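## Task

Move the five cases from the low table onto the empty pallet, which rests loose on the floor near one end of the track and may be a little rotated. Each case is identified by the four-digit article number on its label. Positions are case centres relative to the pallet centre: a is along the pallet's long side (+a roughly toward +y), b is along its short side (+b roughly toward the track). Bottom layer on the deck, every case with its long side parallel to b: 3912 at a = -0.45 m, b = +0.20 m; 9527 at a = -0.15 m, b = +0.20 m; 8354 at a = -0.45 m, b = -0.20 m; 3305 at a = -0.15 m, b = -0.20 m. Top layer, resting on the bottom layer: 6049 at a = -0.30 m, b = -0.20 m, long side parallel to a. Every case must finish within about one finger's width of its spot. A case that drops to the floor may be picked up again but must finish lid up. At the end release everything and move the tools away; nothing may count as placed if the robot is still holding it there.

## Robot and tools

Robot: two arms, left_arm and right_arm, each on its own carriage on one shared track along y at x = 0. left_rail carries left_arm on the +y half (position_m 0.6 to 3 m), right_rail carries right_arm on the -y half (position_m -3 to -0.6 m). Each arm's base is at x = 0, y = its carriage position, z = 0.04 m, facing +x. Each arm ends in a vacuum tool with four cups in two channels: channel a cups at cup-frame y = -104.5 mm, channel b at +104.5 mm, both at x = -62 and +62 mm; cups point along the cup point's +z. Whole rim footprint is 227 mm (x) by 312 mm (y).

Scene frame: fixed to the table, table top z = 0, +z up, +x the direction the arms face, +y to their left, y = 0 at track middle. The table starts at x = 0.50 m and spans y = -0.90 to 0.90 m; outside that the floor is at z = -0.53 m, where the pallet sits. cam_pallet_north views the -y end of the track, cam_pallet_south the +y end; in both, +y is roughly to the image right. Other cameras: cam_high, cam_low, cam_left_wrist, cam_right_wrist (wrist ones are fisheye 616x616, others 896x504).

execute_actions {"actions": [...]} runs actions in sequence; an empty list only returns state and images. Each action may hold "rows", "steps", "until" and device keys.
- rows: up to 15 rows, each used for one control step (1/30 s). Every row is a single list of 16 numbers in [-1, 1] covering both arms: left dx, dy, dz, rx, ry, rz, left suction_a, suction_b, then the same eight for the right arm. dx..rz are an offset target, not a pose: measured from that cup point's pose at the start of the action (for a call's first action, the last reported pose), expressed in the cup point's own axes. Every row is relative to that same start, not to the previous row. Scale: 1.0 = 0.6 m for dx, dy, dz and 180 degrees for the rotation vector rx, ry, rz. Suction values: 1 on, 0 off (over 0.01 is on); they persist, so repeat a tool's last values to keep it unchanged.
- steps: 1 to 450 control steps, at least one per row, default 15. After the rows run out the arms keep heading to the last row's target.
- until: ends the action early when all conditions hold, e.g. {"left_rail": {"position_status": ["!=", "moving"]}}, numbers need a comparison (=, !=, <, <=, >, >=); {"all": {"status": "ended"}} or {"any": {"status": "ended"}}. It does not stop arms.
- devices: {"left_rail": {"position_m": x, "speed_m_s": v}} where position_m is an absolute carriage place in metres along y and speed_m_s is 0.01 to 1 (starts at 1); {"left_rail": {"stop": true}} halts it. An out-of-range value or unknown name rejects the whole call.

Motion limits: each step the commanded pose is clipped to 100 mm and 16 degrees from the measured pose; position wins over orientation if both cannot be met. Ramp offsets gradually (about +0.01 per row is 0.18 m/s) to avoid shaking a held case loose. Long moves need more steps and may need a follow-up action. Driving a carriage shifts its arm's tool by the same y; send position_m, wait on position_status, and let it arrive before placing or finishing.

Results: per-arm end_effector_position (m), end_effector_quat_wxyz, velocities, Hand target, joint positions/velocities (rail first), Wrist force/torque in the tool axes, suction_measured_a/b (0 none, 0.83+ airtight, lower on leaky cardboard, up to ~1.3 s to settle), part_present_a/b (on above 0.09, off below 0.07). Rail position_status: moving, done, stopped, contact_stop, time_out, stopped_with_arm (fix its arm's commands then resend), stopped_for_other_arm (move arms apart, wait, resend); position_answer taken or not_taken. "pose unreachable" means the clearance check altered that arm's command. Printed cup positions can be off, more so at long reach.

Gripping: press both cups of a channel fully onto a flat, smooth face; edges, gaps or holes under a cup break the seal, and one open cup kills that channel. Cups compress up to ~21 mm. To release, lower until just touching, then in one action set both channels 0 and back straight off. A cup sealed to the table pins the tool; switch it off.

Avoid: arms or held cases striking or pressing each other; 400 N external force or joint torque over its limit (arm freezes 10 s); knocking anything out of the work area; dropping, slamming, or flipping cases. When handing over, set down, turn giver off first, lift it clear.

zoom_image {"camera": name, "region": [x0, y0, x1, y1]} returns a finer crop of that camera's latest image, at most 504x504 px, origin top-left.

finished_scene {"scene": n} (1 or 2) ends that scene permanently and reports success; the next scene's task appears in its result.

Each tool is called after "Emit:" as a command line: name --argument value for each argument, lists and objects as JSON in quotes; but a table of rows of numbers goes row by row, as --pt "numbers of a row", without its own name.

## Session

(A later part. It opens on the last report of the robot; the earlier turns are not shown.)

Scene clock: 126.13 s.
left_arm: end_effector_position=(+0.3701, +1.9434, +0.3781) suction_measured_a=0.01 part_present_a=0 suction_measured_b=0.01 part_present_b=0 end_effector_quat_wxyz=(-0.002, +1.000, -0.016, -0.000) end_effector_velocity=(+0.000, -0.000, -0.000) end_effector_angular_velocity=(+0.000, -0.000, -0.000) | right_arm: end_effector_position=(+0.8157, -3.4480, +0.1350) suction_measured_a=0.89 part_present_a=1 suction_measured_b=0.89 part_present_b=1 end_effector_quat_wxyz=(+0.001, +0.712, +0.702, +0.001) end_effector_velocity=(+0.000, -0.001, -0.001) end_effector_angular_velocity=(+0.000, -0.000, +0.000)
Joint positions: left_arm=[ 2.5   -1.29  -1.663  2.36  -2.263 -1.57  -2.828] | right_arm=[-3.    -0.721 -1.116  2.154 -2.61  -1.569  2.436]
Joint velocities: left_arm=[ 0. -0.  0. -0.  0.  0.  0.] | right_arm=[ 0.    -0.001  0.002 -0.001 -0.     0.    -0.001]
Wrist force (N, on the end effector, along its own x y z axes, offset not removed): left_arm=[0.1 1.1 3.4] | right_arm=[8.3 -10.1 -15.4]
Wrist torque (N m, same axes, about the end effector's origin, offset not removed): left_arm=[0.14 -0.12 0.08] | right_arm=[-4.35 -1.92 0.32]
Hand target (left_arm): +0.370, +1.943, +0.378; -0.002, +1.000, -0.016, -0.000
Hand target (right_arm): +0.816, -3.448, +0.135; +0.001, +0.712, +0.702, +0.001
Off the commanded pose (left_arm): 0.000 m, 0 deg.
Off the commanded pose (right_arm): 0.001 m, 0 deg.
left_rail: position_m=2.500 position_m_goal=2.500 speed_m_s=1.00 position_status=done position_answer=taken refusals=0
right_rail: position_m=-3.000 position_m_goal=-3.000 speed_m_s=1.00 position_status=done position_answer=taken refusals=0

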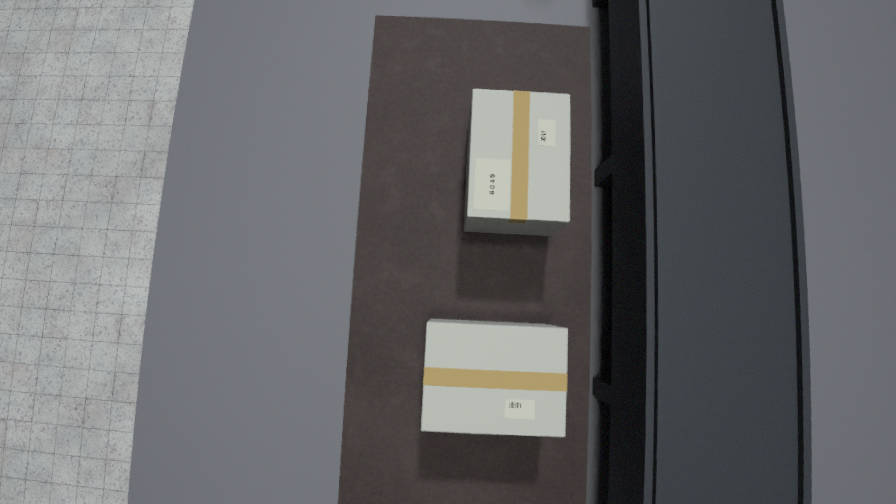

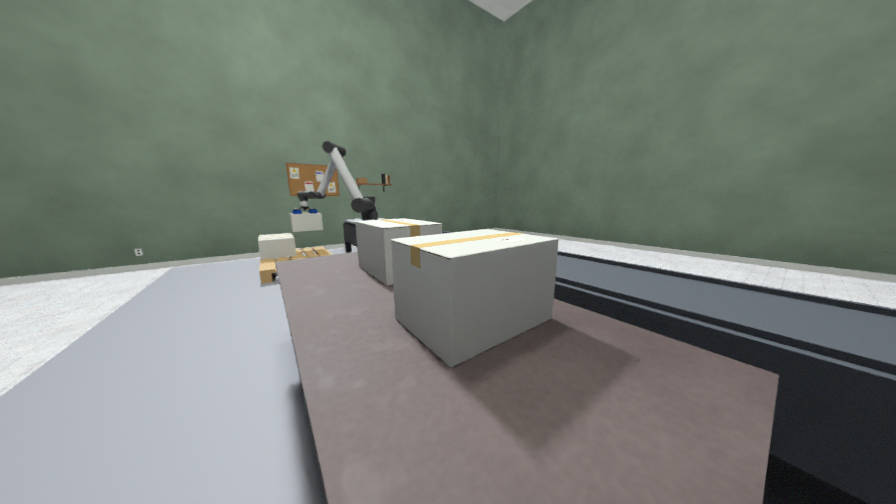

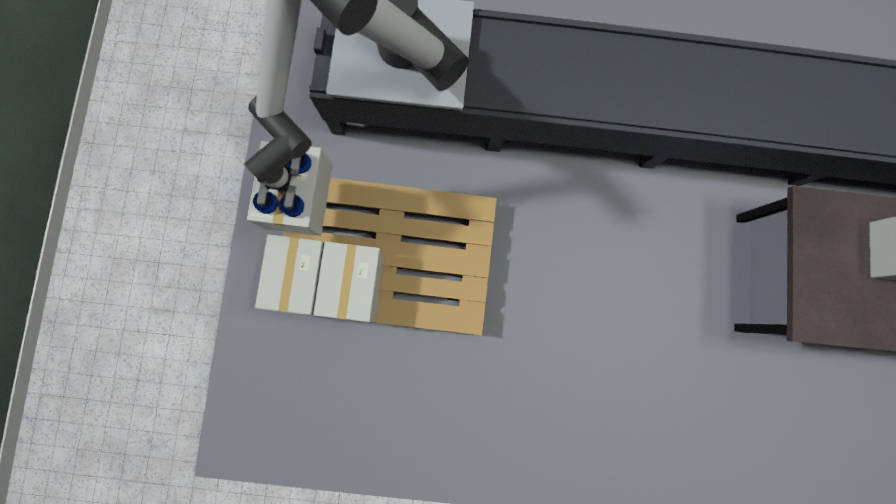

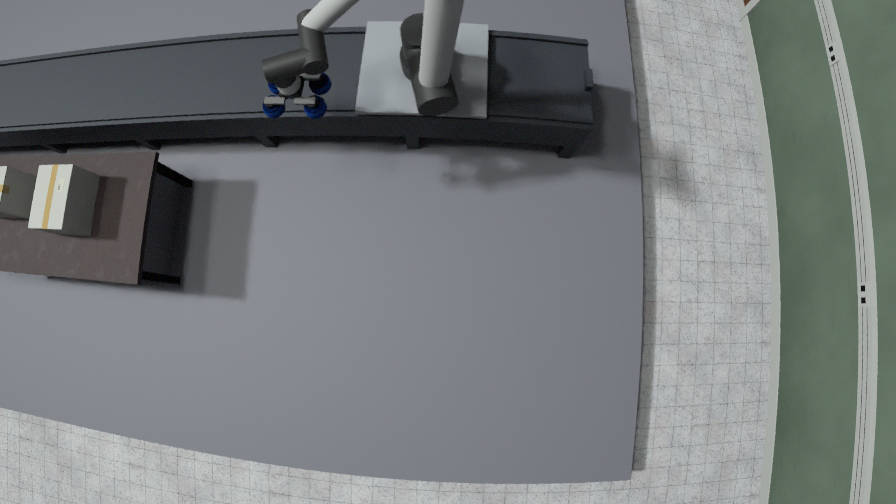

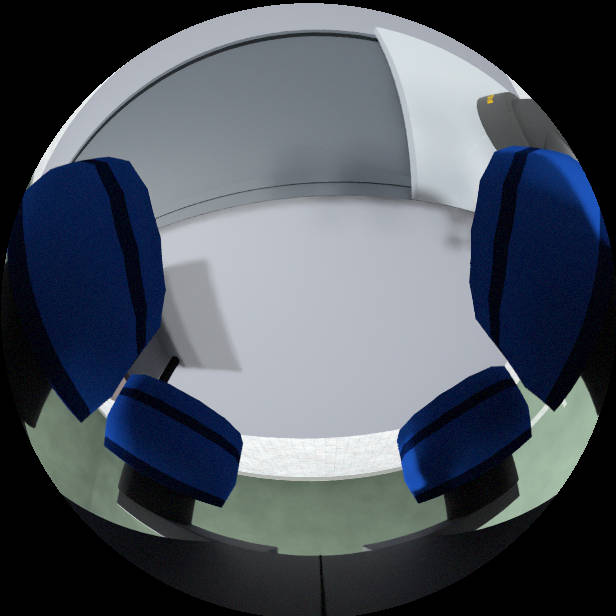

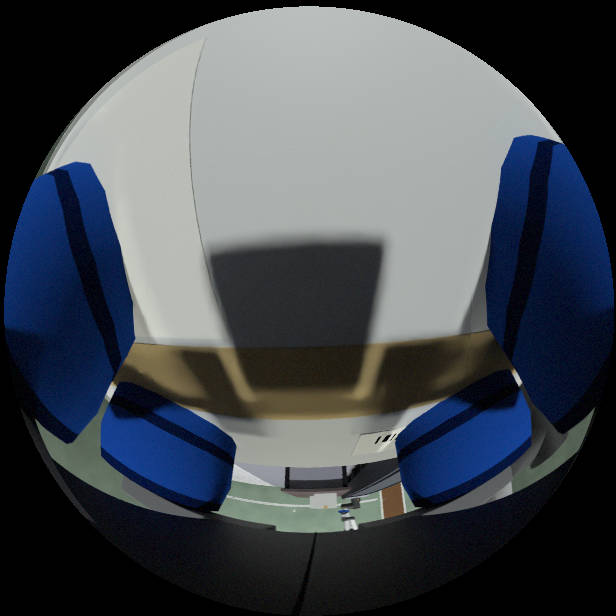

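Emit:
execute_actions --actions '[{"rows":[[0,0,0,0,0,0,0,0,-0.005,0,0.4875,0,0,0,1,1]],"steps":48}]'

Scene clock: 145.17 s.
left_arm: end_effector_position=(+0.3701, +1.9434, +0.3781) suction_measured_a=0.01 part_present_a=0 suction_measured_b=0.01 part_present_b=0 end_effector_quat_wxyz=(-0.002, +1.000, -0.016, -0.000) end_effector_velocity=(+0.000, +0.000, +0.000) end_effector_angular_velocity=(-0.000, +0.000, -0.000) | right_arm: end_effector_position=(+0.8157, -3.4510, -0.1577) suction_measured_a=0.89 part_present_a=1 suction_measured_b=0.89 part_present_b=1 end_effector_quat_wxyz=(+0.001, +0.712, +0.702, +0.001) end_effector_velocity=(+0.000, +0.000, -0.000) end_effector_angular_velocity=(+0.000, +0.000, +0.000)
Joint positions: left_arm=[ 2.5   -1.29  -1.663  2.36  -2.263 -1.57  -2.828] | right_arm=[-3.    -0.723 -0.73   2.152 -2.994 -1.569  2.433]
Joint velocities: left_arm=[ 0.  0. -0. -0.  0. -0.  0.] | right_arm=[ 0.  0.  0. -0. -0. -0.  0.]
Wrist force (N, on the end effector, along its own x y z axes, offset not removed): left_arm=[0.5 3.5 0.9] | right_arm=[3.2 -11.0 -14.1]
Wrist torque (N m, same axes, about the end effector's origin, offset not removed): left_arm=[0.36 -0.20 -0.02] | right_arm=[-4.31 -1.29 0.40]
Hand target (left_arm): +0.370, +1.943, +0.378; -0.002, +1.000, -0.016, -0.000
Hand target (right_arm): +0.816, -3.451, -0.158; +0.001, +0.712, +0.702, +0.001
Off the commanded pose (left_arm): 0.000 m, 0 deg.
Off the commanded pose (right_arm): 0.001 m, 0 deg.
left_rail: position_m=2.500 position_m_goal=2.500 speed_m_s=1.00 position_status=done position_answer=taken refusals=0
right_rail: position_m=-3.000 position_m_goal=-3.000 speed_m_s=1.00 position_status=done position_answer=taken refusals=0

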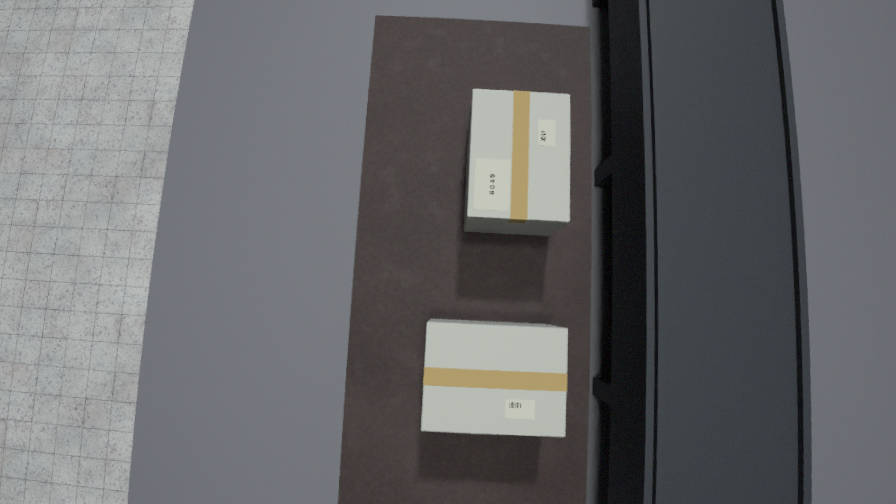

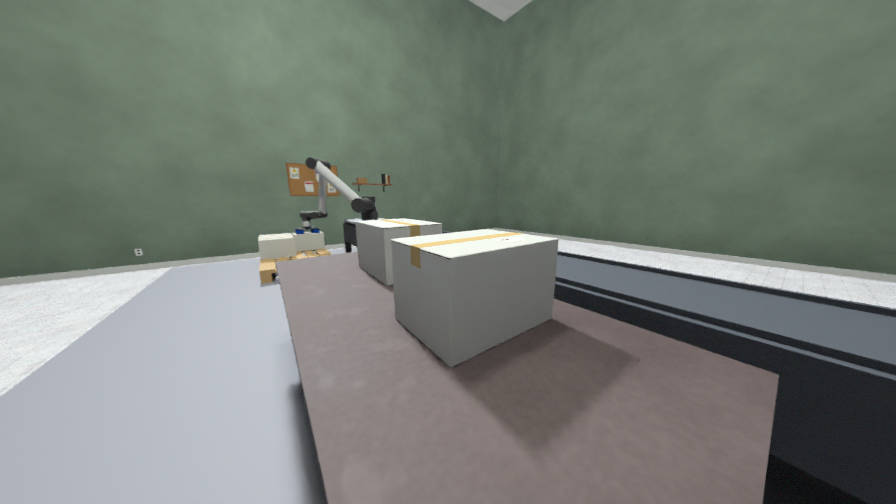

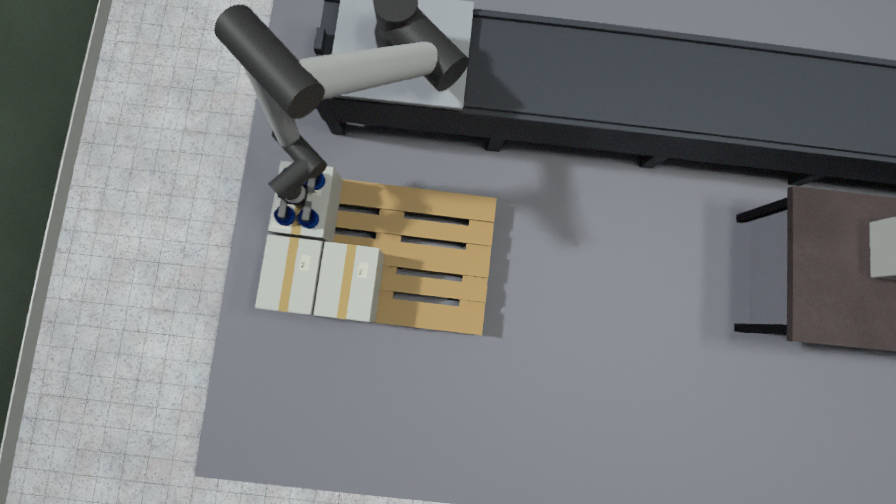

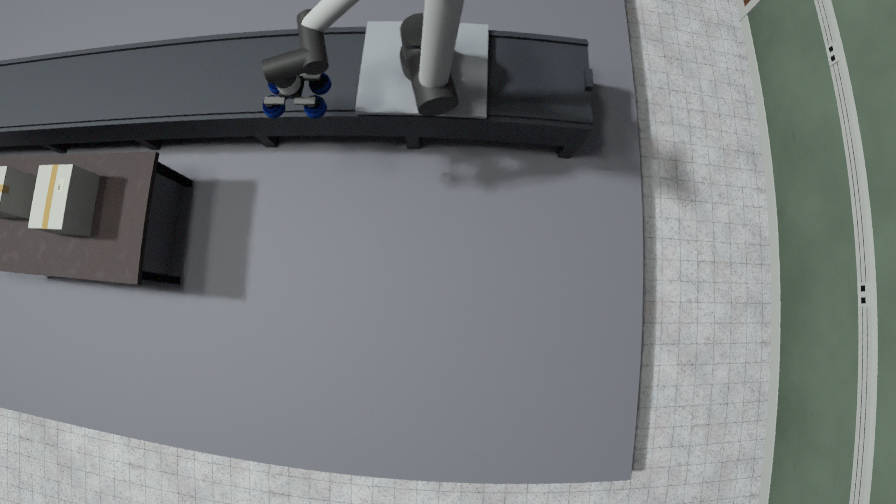

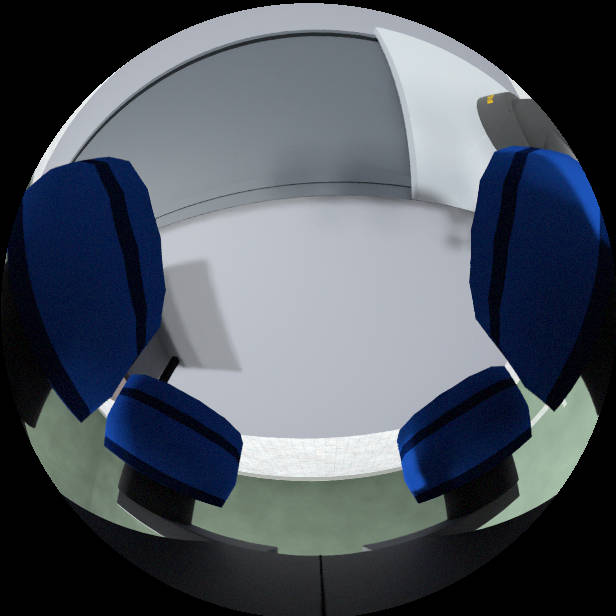

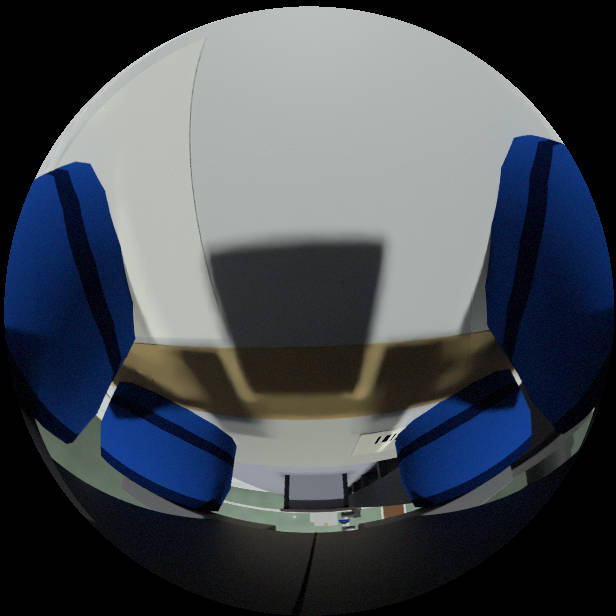

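Emit:
execute_actions --actions '[{"rows":[[0,0,0,0,0,0,0,0,0,0,-0.005,0,0,0,0,0],[0,0,0,0,0,0,0,0,0,0,-0.01,0,0,0,0,0],[0,0,0,0,0,0,0,0,0,0,-0.015,0,0,0,0,0],[0,0,0,0,0,0,0,0,0,0,-0.02,0,0,0,0,0],[0,0,0,0,0,0,0,0,0,0,-0.03,0,0,0,0,0],[0,0,0,0,0,0,0,0,0,0,-0.04,0,0,0,0,0],[0,0,0,0,0,0,0,0,0,0,-0.06,0,0,0,0,0],[0,0,0,0,0,0,0,0,0,0,-0.13,0,0,0,0,0],[0,0,0,0,0,0,0,0,0,0,-0.13,0,0,0,0,0],[0,0,0,0,0,0,0,0,0,0,-0.13,0,0,0,0,0],[0,0,0,0,0,0,0,0,0,0,-0.13,0,0,-0.005,0,0]],"steps":24},{"rows":[[0,0,0,0,0,0,0,0,0.4,0.044,-0.964,0,0,0,0,0]],"right_rail":{"position_m":-0.6},"steps":60},{"rows":[[0,0,0,0,0,0,0,0,0.96,0,0,0,0,0,0,0]],"steps":52},{"rows":[[0,0,0,0,0,0,0,0,0.96,0,0,0,0,0,0,0]],"steps":55}]'

Emit:
zoom_image --camera "cam_right_wrist" --region '[184,130,436,330]'

Scene clock: 163.90 s.
left_arm: end_effector_position=(+0.3701, +1.9434, +0.3781) suction_measured_a=0.01 part_present_a=0 suction_measured_b=0.01 part_present_b=0 end_effector_quat_wxyz=(-0.002, +1.000, -0.016, -0.000) end_effector_velocity=(+0.000, +0.000, -0.000) end_effector_angular_velocity=(-0.000, -0.000, +0.000) | right_arm: end_effector_position=(+0.8423, +0.3408, +0.4974) suction_measured_a=0.00 part_present_a=0 suction_measured_b=0.00 part_present_b=0 end_effector_quat_wxyz=(-0.001, +0.707, +0.707, +0.001) end_effector_velocity=(+0.001, +0.002, +0.000) end_effector_angular_velocity=(-0.000, +0.000, -0.000)
Joint positions: left_arm=[ 2.5   -1.29  -1.663  2.36  -2.263 -1.57  -2.828] | right_arm=[-0.6    0.68  -1.084  1.438 -1.926 -1.57   3.822]
Joint velocities: left_arm=[ 0.  0. -0.  0. -0.  0.  0.] | right_arm=[ 0.     0.001  0.003 -0.005  0.002 -0.     0.001]
Wrist force (N, on the end effector, along its own x y z axes, offset not removed): left_arm=[0.9 0.8 3.5] | right_arm=[10.0 -10.2 -9.3]
Wrist torque (N m, same axes, about the end effector's origin, offset not removed): left_arm=[-0.05 -0.25 0.02] | right_arm=[-2.18 -2.42 0.38]
Hand target (left_arm): +0.370, +1.943, +0.378; -0.002, +1.000, -0.016, -0.000
Hand target (right_arm): +0.842, +0.341, +0.497; -0.001, +0.707, +0.707, +0.001
Off the commanded pose (left_arm): 0.000 m, 0 deg.
Off the commanded pose (right_arm): 0.001 m, 0 deg.
left_rail: position_m=2.500 position_m_goal=2.500 speed_m_s=1.00 position_status=done position_answer=taken refusals=0
right_rail: position_m=-0.600 position_m_goal=-0.600 speed_m_s=1.00 position_status=done position_answer=taken refusals=0

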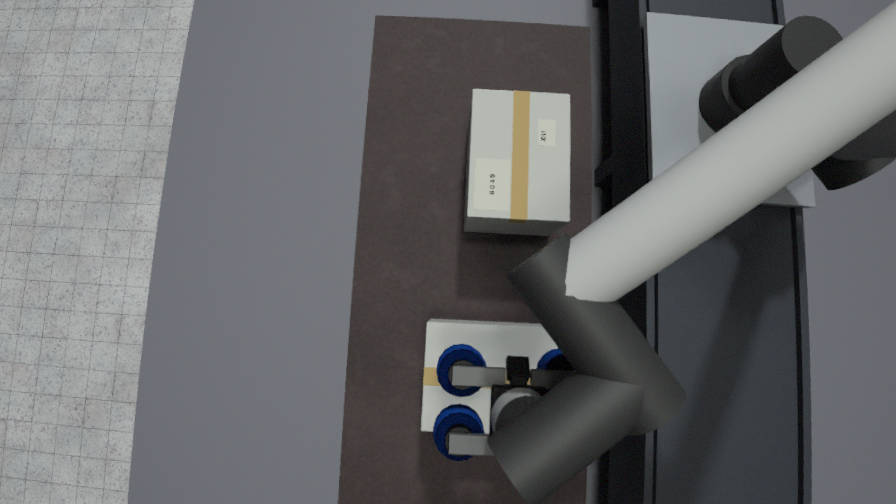

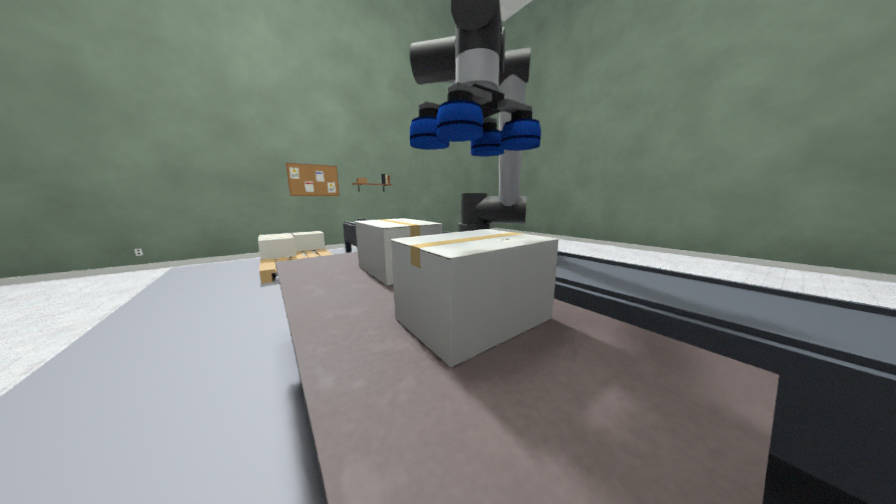

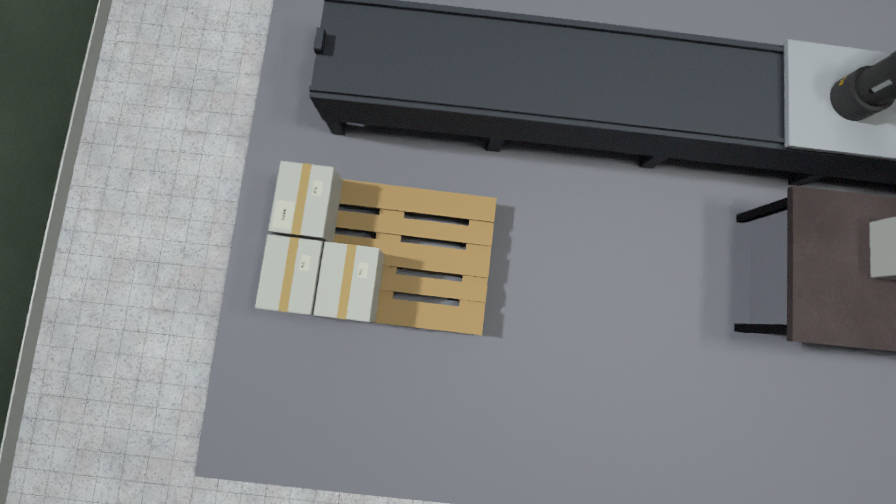

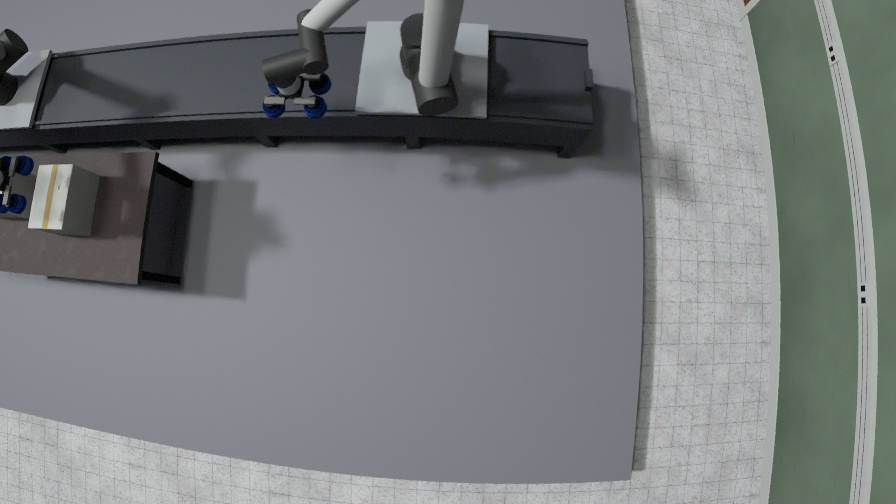

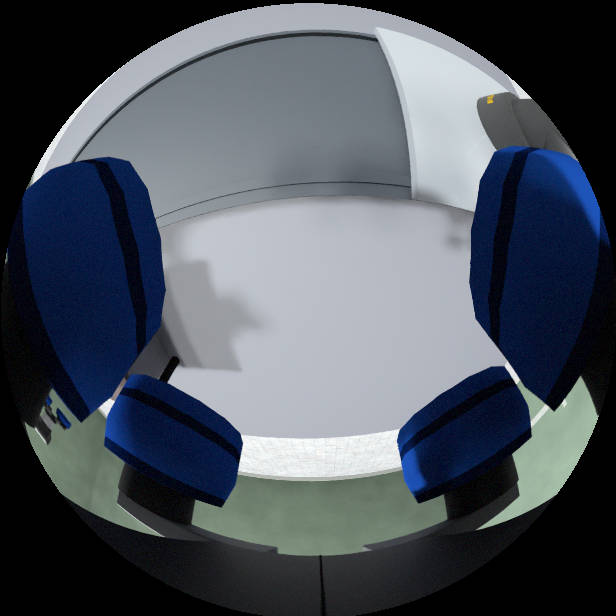

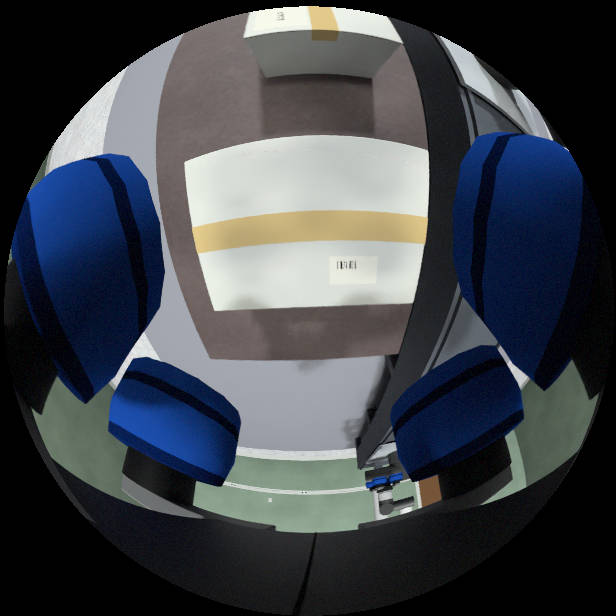

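Region (184, 130, 436, 330) of cam_right_wrist's 616x616 image, scaled by 2.000, with more detail than that image has; it fills the top 400 rows of this view, and the rest is white.

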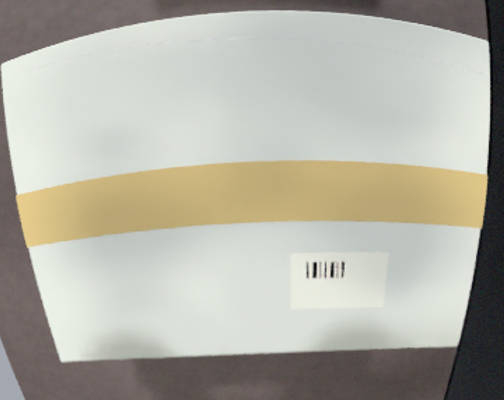

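Emit:
execute_actions --actions '[{"rows":[[0,0,0,0,0,0,0,0,0.002,0,0.433,0,0,0,1,1]],"steps":60},{"rows":[[0,0,0,0,0,0,0,0,0,0,-0.49,0,0,0,1,1]],"steps":36},{"rows":[[0,0,0,0,0,0,0,0,-0.91,-0.034,0,0,0,0,1,1]],"right_rail":{"position_m":-3},"steps":52},{"rows":[[0,0,0,0,0,0,0,0,-0.91,0,0.66,0,0,0.005,1,1]],"steps":65}]'

Scene clock: 177.37 s.
left_arm: end_effector_position=(+0.3701, +1.9434, +0.3781) suction_measured_a=0.01 part_present_a=0 suction_measured_b=0.01 part_present_b=0 end_effector_quat_wxyz=(-0.002, +1.000, -0.016, -0.000) end_effector_velocity=(-0.000, -0.000, -0.000) end_effector_angular_velocity=(+0.000, +0.000, +0.000) | right_arm: end_effector_position=(+0.8217, -3.1500, +0.1351) suction_measured_a=0.89 part_present_a=1 suction_measured_b=0.89 part_present_b=1 end_effector_quat_wxyz=(+0.000, +0.713, +0.702, +0.001) end_effector_velocity=(+0.000, -0.001, -0.001) end_effector_angular_velocity=(+0.000, -0.000, -0.000)
Joint positions: left_arm=[ 2.5   -1.29  -1.663  2.36  -2.263 -1.57  -2.828] | right_arm=[-3.    -0.424 -1.185  2.291 -2.679 -1.569  2.733]
Joint velocities: left_arm=[ 0. -0.  0.  0.  0.  0. -0.] | right_arm=[ 0.    -0.001  0.001 -0.    -0.001  0.    -0.001]
Wrist force (N, on the end effector, along its own x y z axes, offset not removed): left_arm=[1.1 1.6 1.4] | right_arm=[-0.4 -3.2 -21.0]
Wrist torque (N m, same axes, about the end effector's origin, offset not removed): left_arm=[0.08 -0.42 0.15] | right_arm=[-4.25 -0.68 0.36]
Hand target (left_arm): +0.370, +1.943, +0.378; -0.002, +1.000, -0.016, -0.000
Hand target (right_arm): +0.822, -3.150, +0.135; +0.000, +0.713, +0.702, +0.001
Off the commanded pose (left_arm): 0.000 m, 0 deg.
Off the commanded pose (right_arm): 0.002 m, 0 deg.
left_rail: position_m=2.500 position_m_goal=2.500 speed_m_s=1.00 position_status=done position_answer=taken refusals=0
right_rail: position_m=-3.000 position_m_goal=-3.000 speed_m_s=1.00 position_status=done position_answer=taken refusals=0

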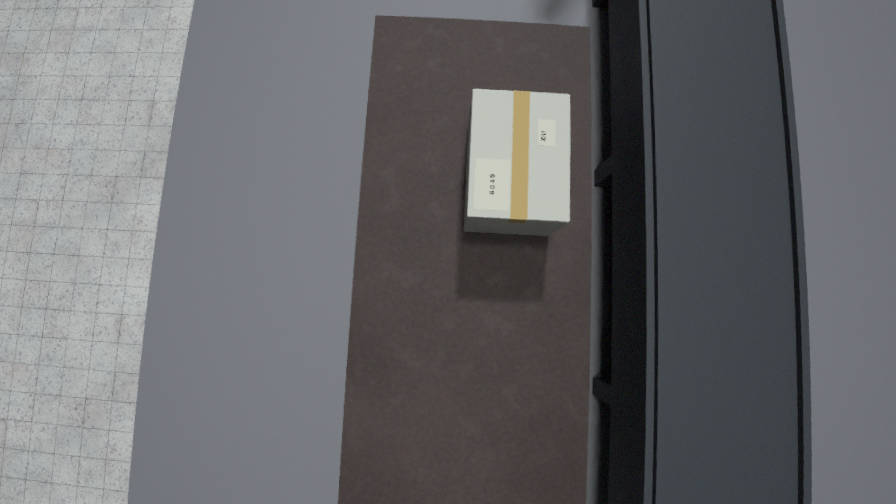

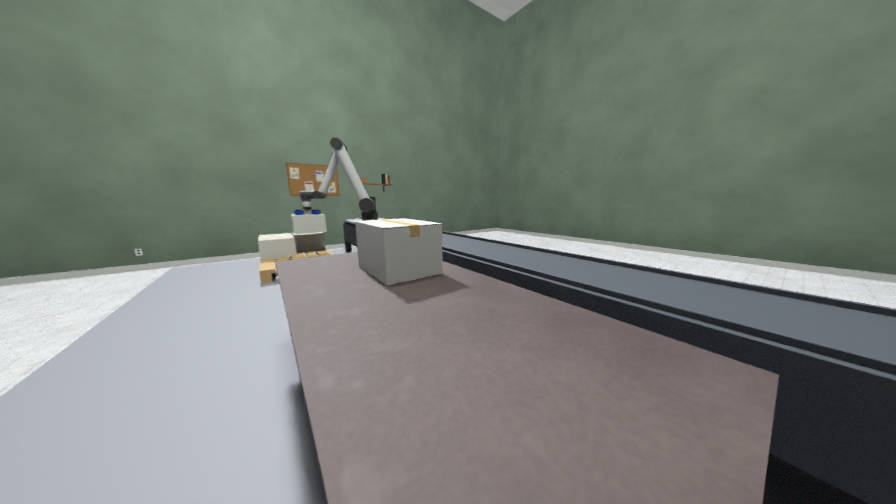

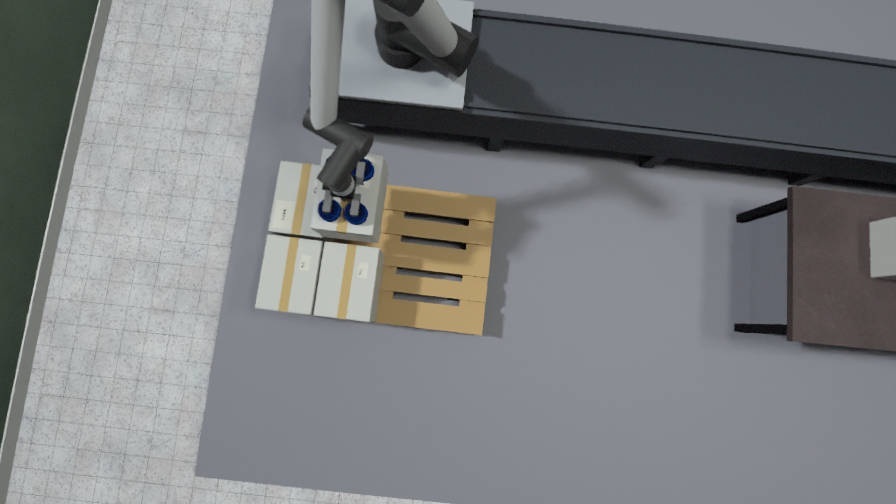

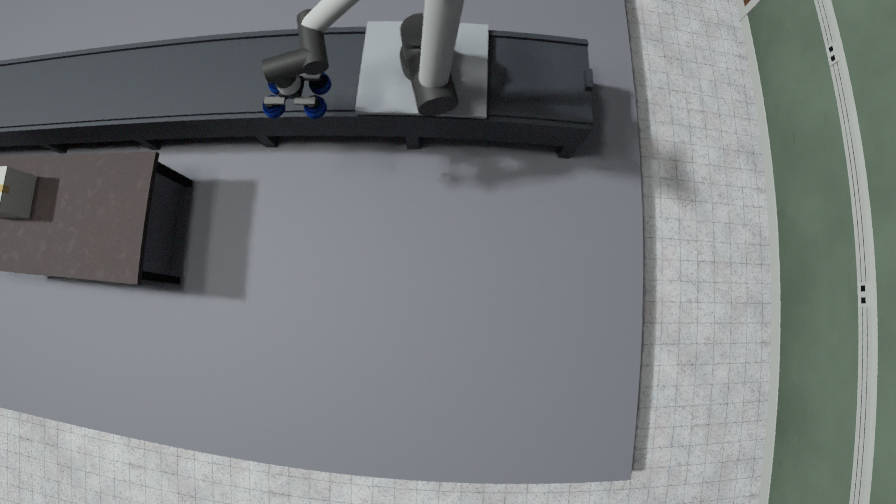

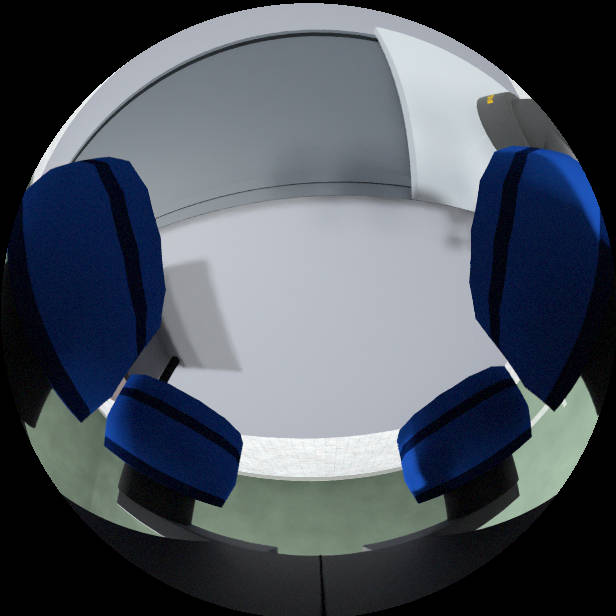

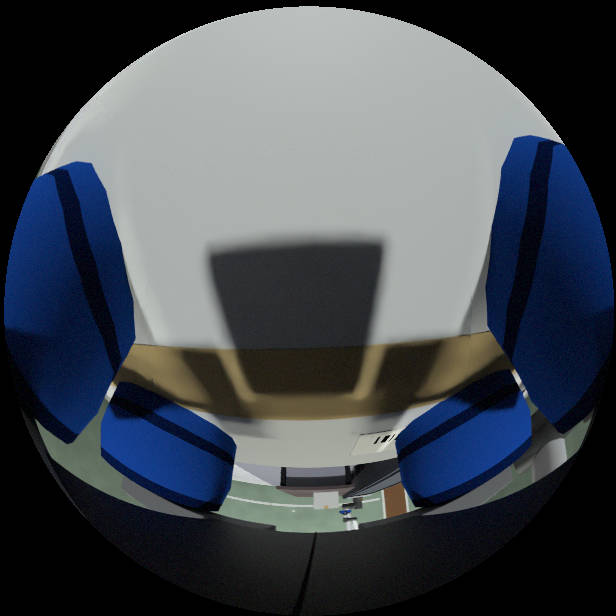

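Emit:
execute_actions --actions '[{"rows":[[0,0,0,0,0,0,0,0,0,0,0.489,0,0,0,1,1]],"steps":48},{"rows":[[0,0,0,0,0,0,0,0,0,0,-0.005,0,0,0,0,0],[0,0,0,0,0,0,0,0,0,0,-0.01,0,0,0,0,0],[0,0,0,0,0,0,0,0,0,0,-0.015,0,0,0,0,0],[0,0,0,0,0,0,0,0,0,0,-0.02,0,0,0,0,0],[0,0,0,0,0,0,0,0,0,0,-0.03,0,0,0,0,0],[0,0,0,0,0,0,0,0,0,0,-0.04,0,0,0,0,0],[0,0,0,0,0,0,0,0,0,0,-0.06,0,0,0,0,0],[0,0,0,0,0,0,0,0,0,0,-0.13,0,0,0,0,0],[0,0,0,0,0,0,0,0,0,0,-0.13,0,0,0,0,0],[0,0,0,0,0,0,0,0,0,0,-0.13,0,0,0,0,0],[0,0,0,0,0,0,0,0,0,0,-0.13,0,0,-0.005,0,0]],"steps":24},{"rows":[[0,0,0,0,0,0,0,0,0.765,-0.05,-0.964,0,0,0.5,0,0]],"right_rail":{"position_m":-0.6},"steps":96}]'

Emit:
zoom_image --camera "cam_right_wrist" --region '[184,130,436,330]'

Scene clock: 191.37 s.
left_arm: end_effector_position=(+0.3701, +1.9434, +0.3781) suction_measured_a=0.01 part_present_a=0 suction_measured_b=0.01 part_present_b=0 end_effector_quat_wxyz=(-0.002, +1.000, -0.016, -0.000) end_effector_velocity=(+0.000, +0.000, +0.000) end_effector_angular_velocity=(-0.000, -0.000, +0.000) | right_arm: end_effector_position=(+0.7919, -0.2903, +0.4970) suction_measured_a=0.00 part_present_a=0 suction_measured_b=0.00 part_present_b=0 end_effector_quat_wxyz=(-0.001, +1.000, -0.000, +0.001) end_effector_velocity=(+0.000, -0.000, -0.000) end_effector_angular_velocity=(+0.000, +0.000, -0.000)
Joint positions: left_arm=[ 2.5   -1.29  -1.663  2.36  -2.263 -1.57  -2.828] | right_arm=[-0.6    0.134 -1.538  2.043 -2.078 -1.569  4.846]
Joint velocities: left_arm=[ 0.  0. -0.  0. -0.  0. -0.] | right_arm=[ 0. -0.  0.  0. -0.  0. -0.]
Wrist force (N, on the end effector, along its own x y z axes, offset not removed): left_arm=[-1.0 -0.5 0.9] | right_arm=[2.0 -7.5 2.9]
Wrist torque (N m, same axes, about the end effector's origin, offset not removed): left_arm=[-0.13 0.01 0.00] | right_arm=[-1.77 -1.32 0.74]
Hand target (left_arm): +0.370, +1.943, +0.378; -0.002, +1.000, -0.016, -0.000
Hand target (right_arm): +0.792, -0.290, +0.497; -0.001, +1.000, -0.000, +0.001
Off the commanded pose (left_arm): 0.000 m, 0 deg.
Off the commanded pose (right_arm): 0.002 m, 0 deg.
left_rail: position_m=2.500 position_m_goal=2.500 speed_m_s=1.00 position_status=done position_answer=taken refusals=0
right_rail: position_m=-0.600 position_m_goal=-0.600 speed_m_s=1.00 position_status=done position_answer=taken refusals=0

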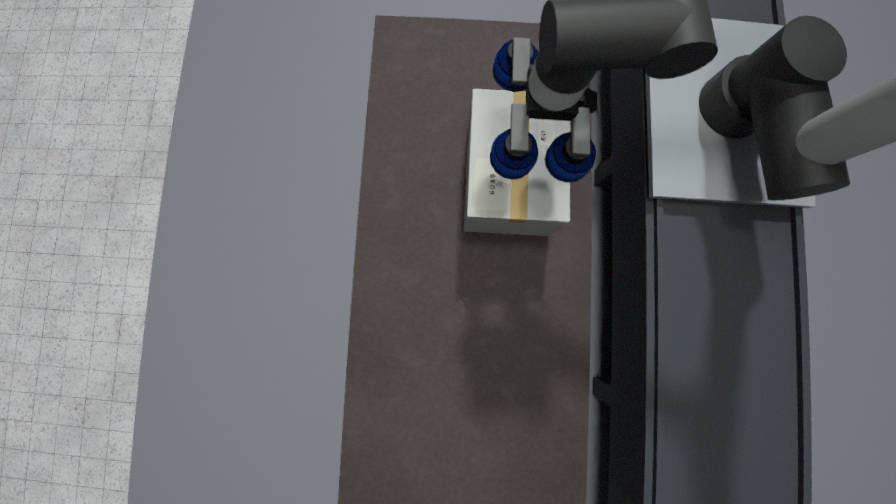

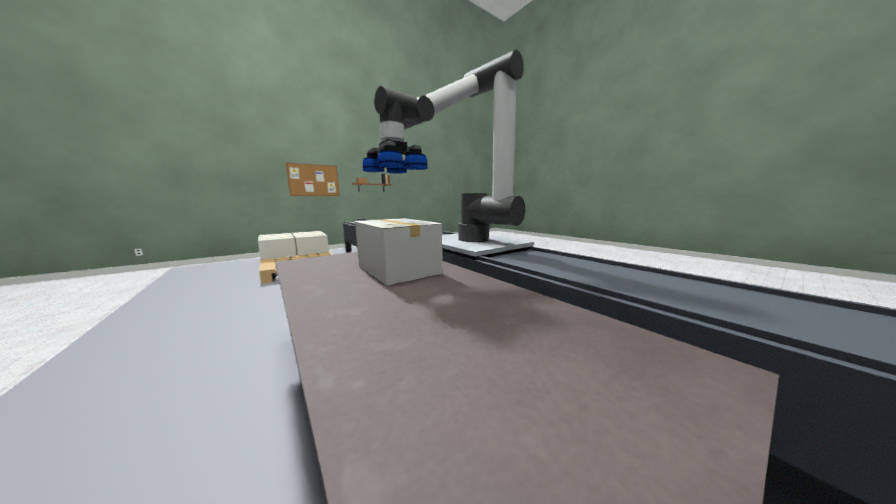

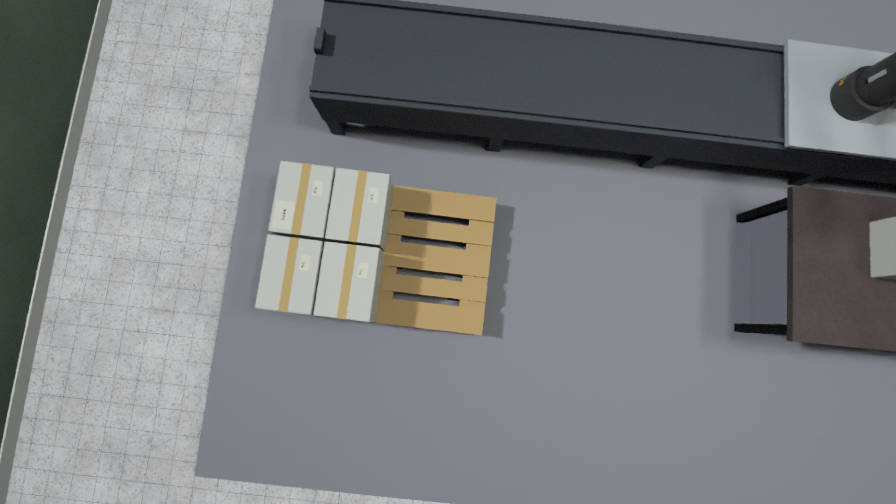

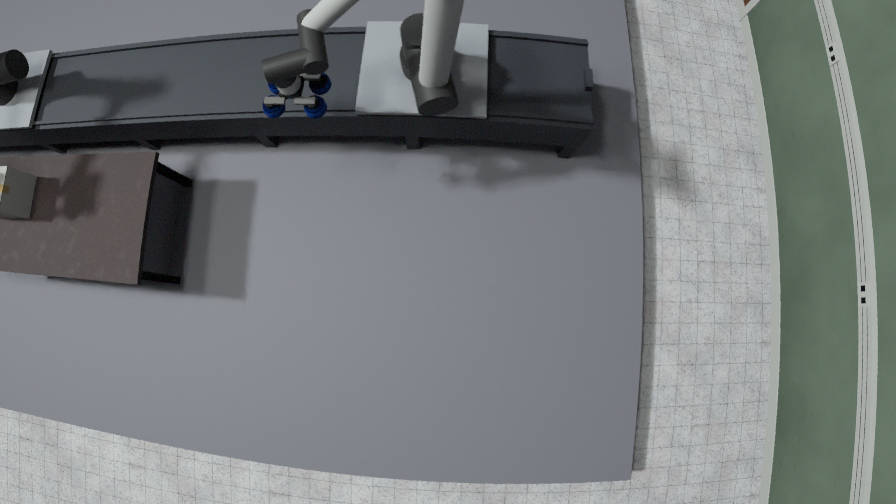

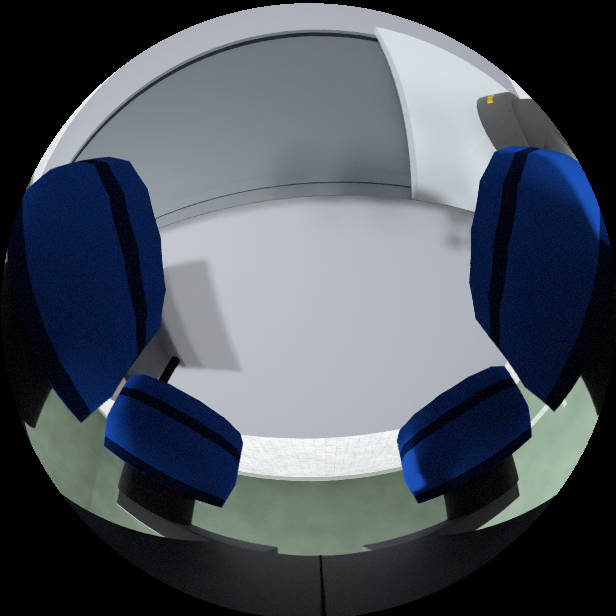

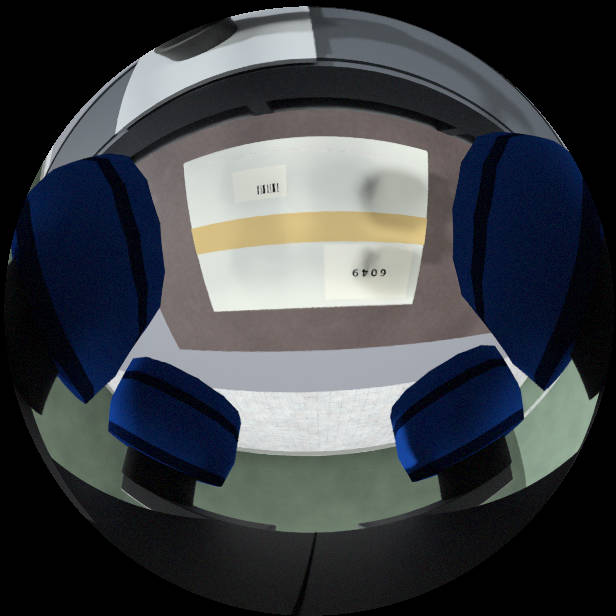

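Region (184, 130, 436, 330) of cam_right_wrist's 616x616 image, scaled by 2.000, with more detail than that image has; it fills the top 400 rows of this view, and the rest is white.

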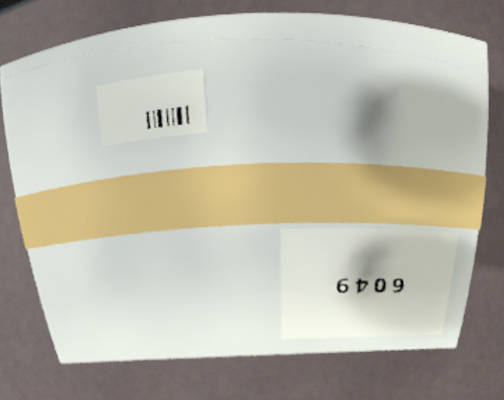

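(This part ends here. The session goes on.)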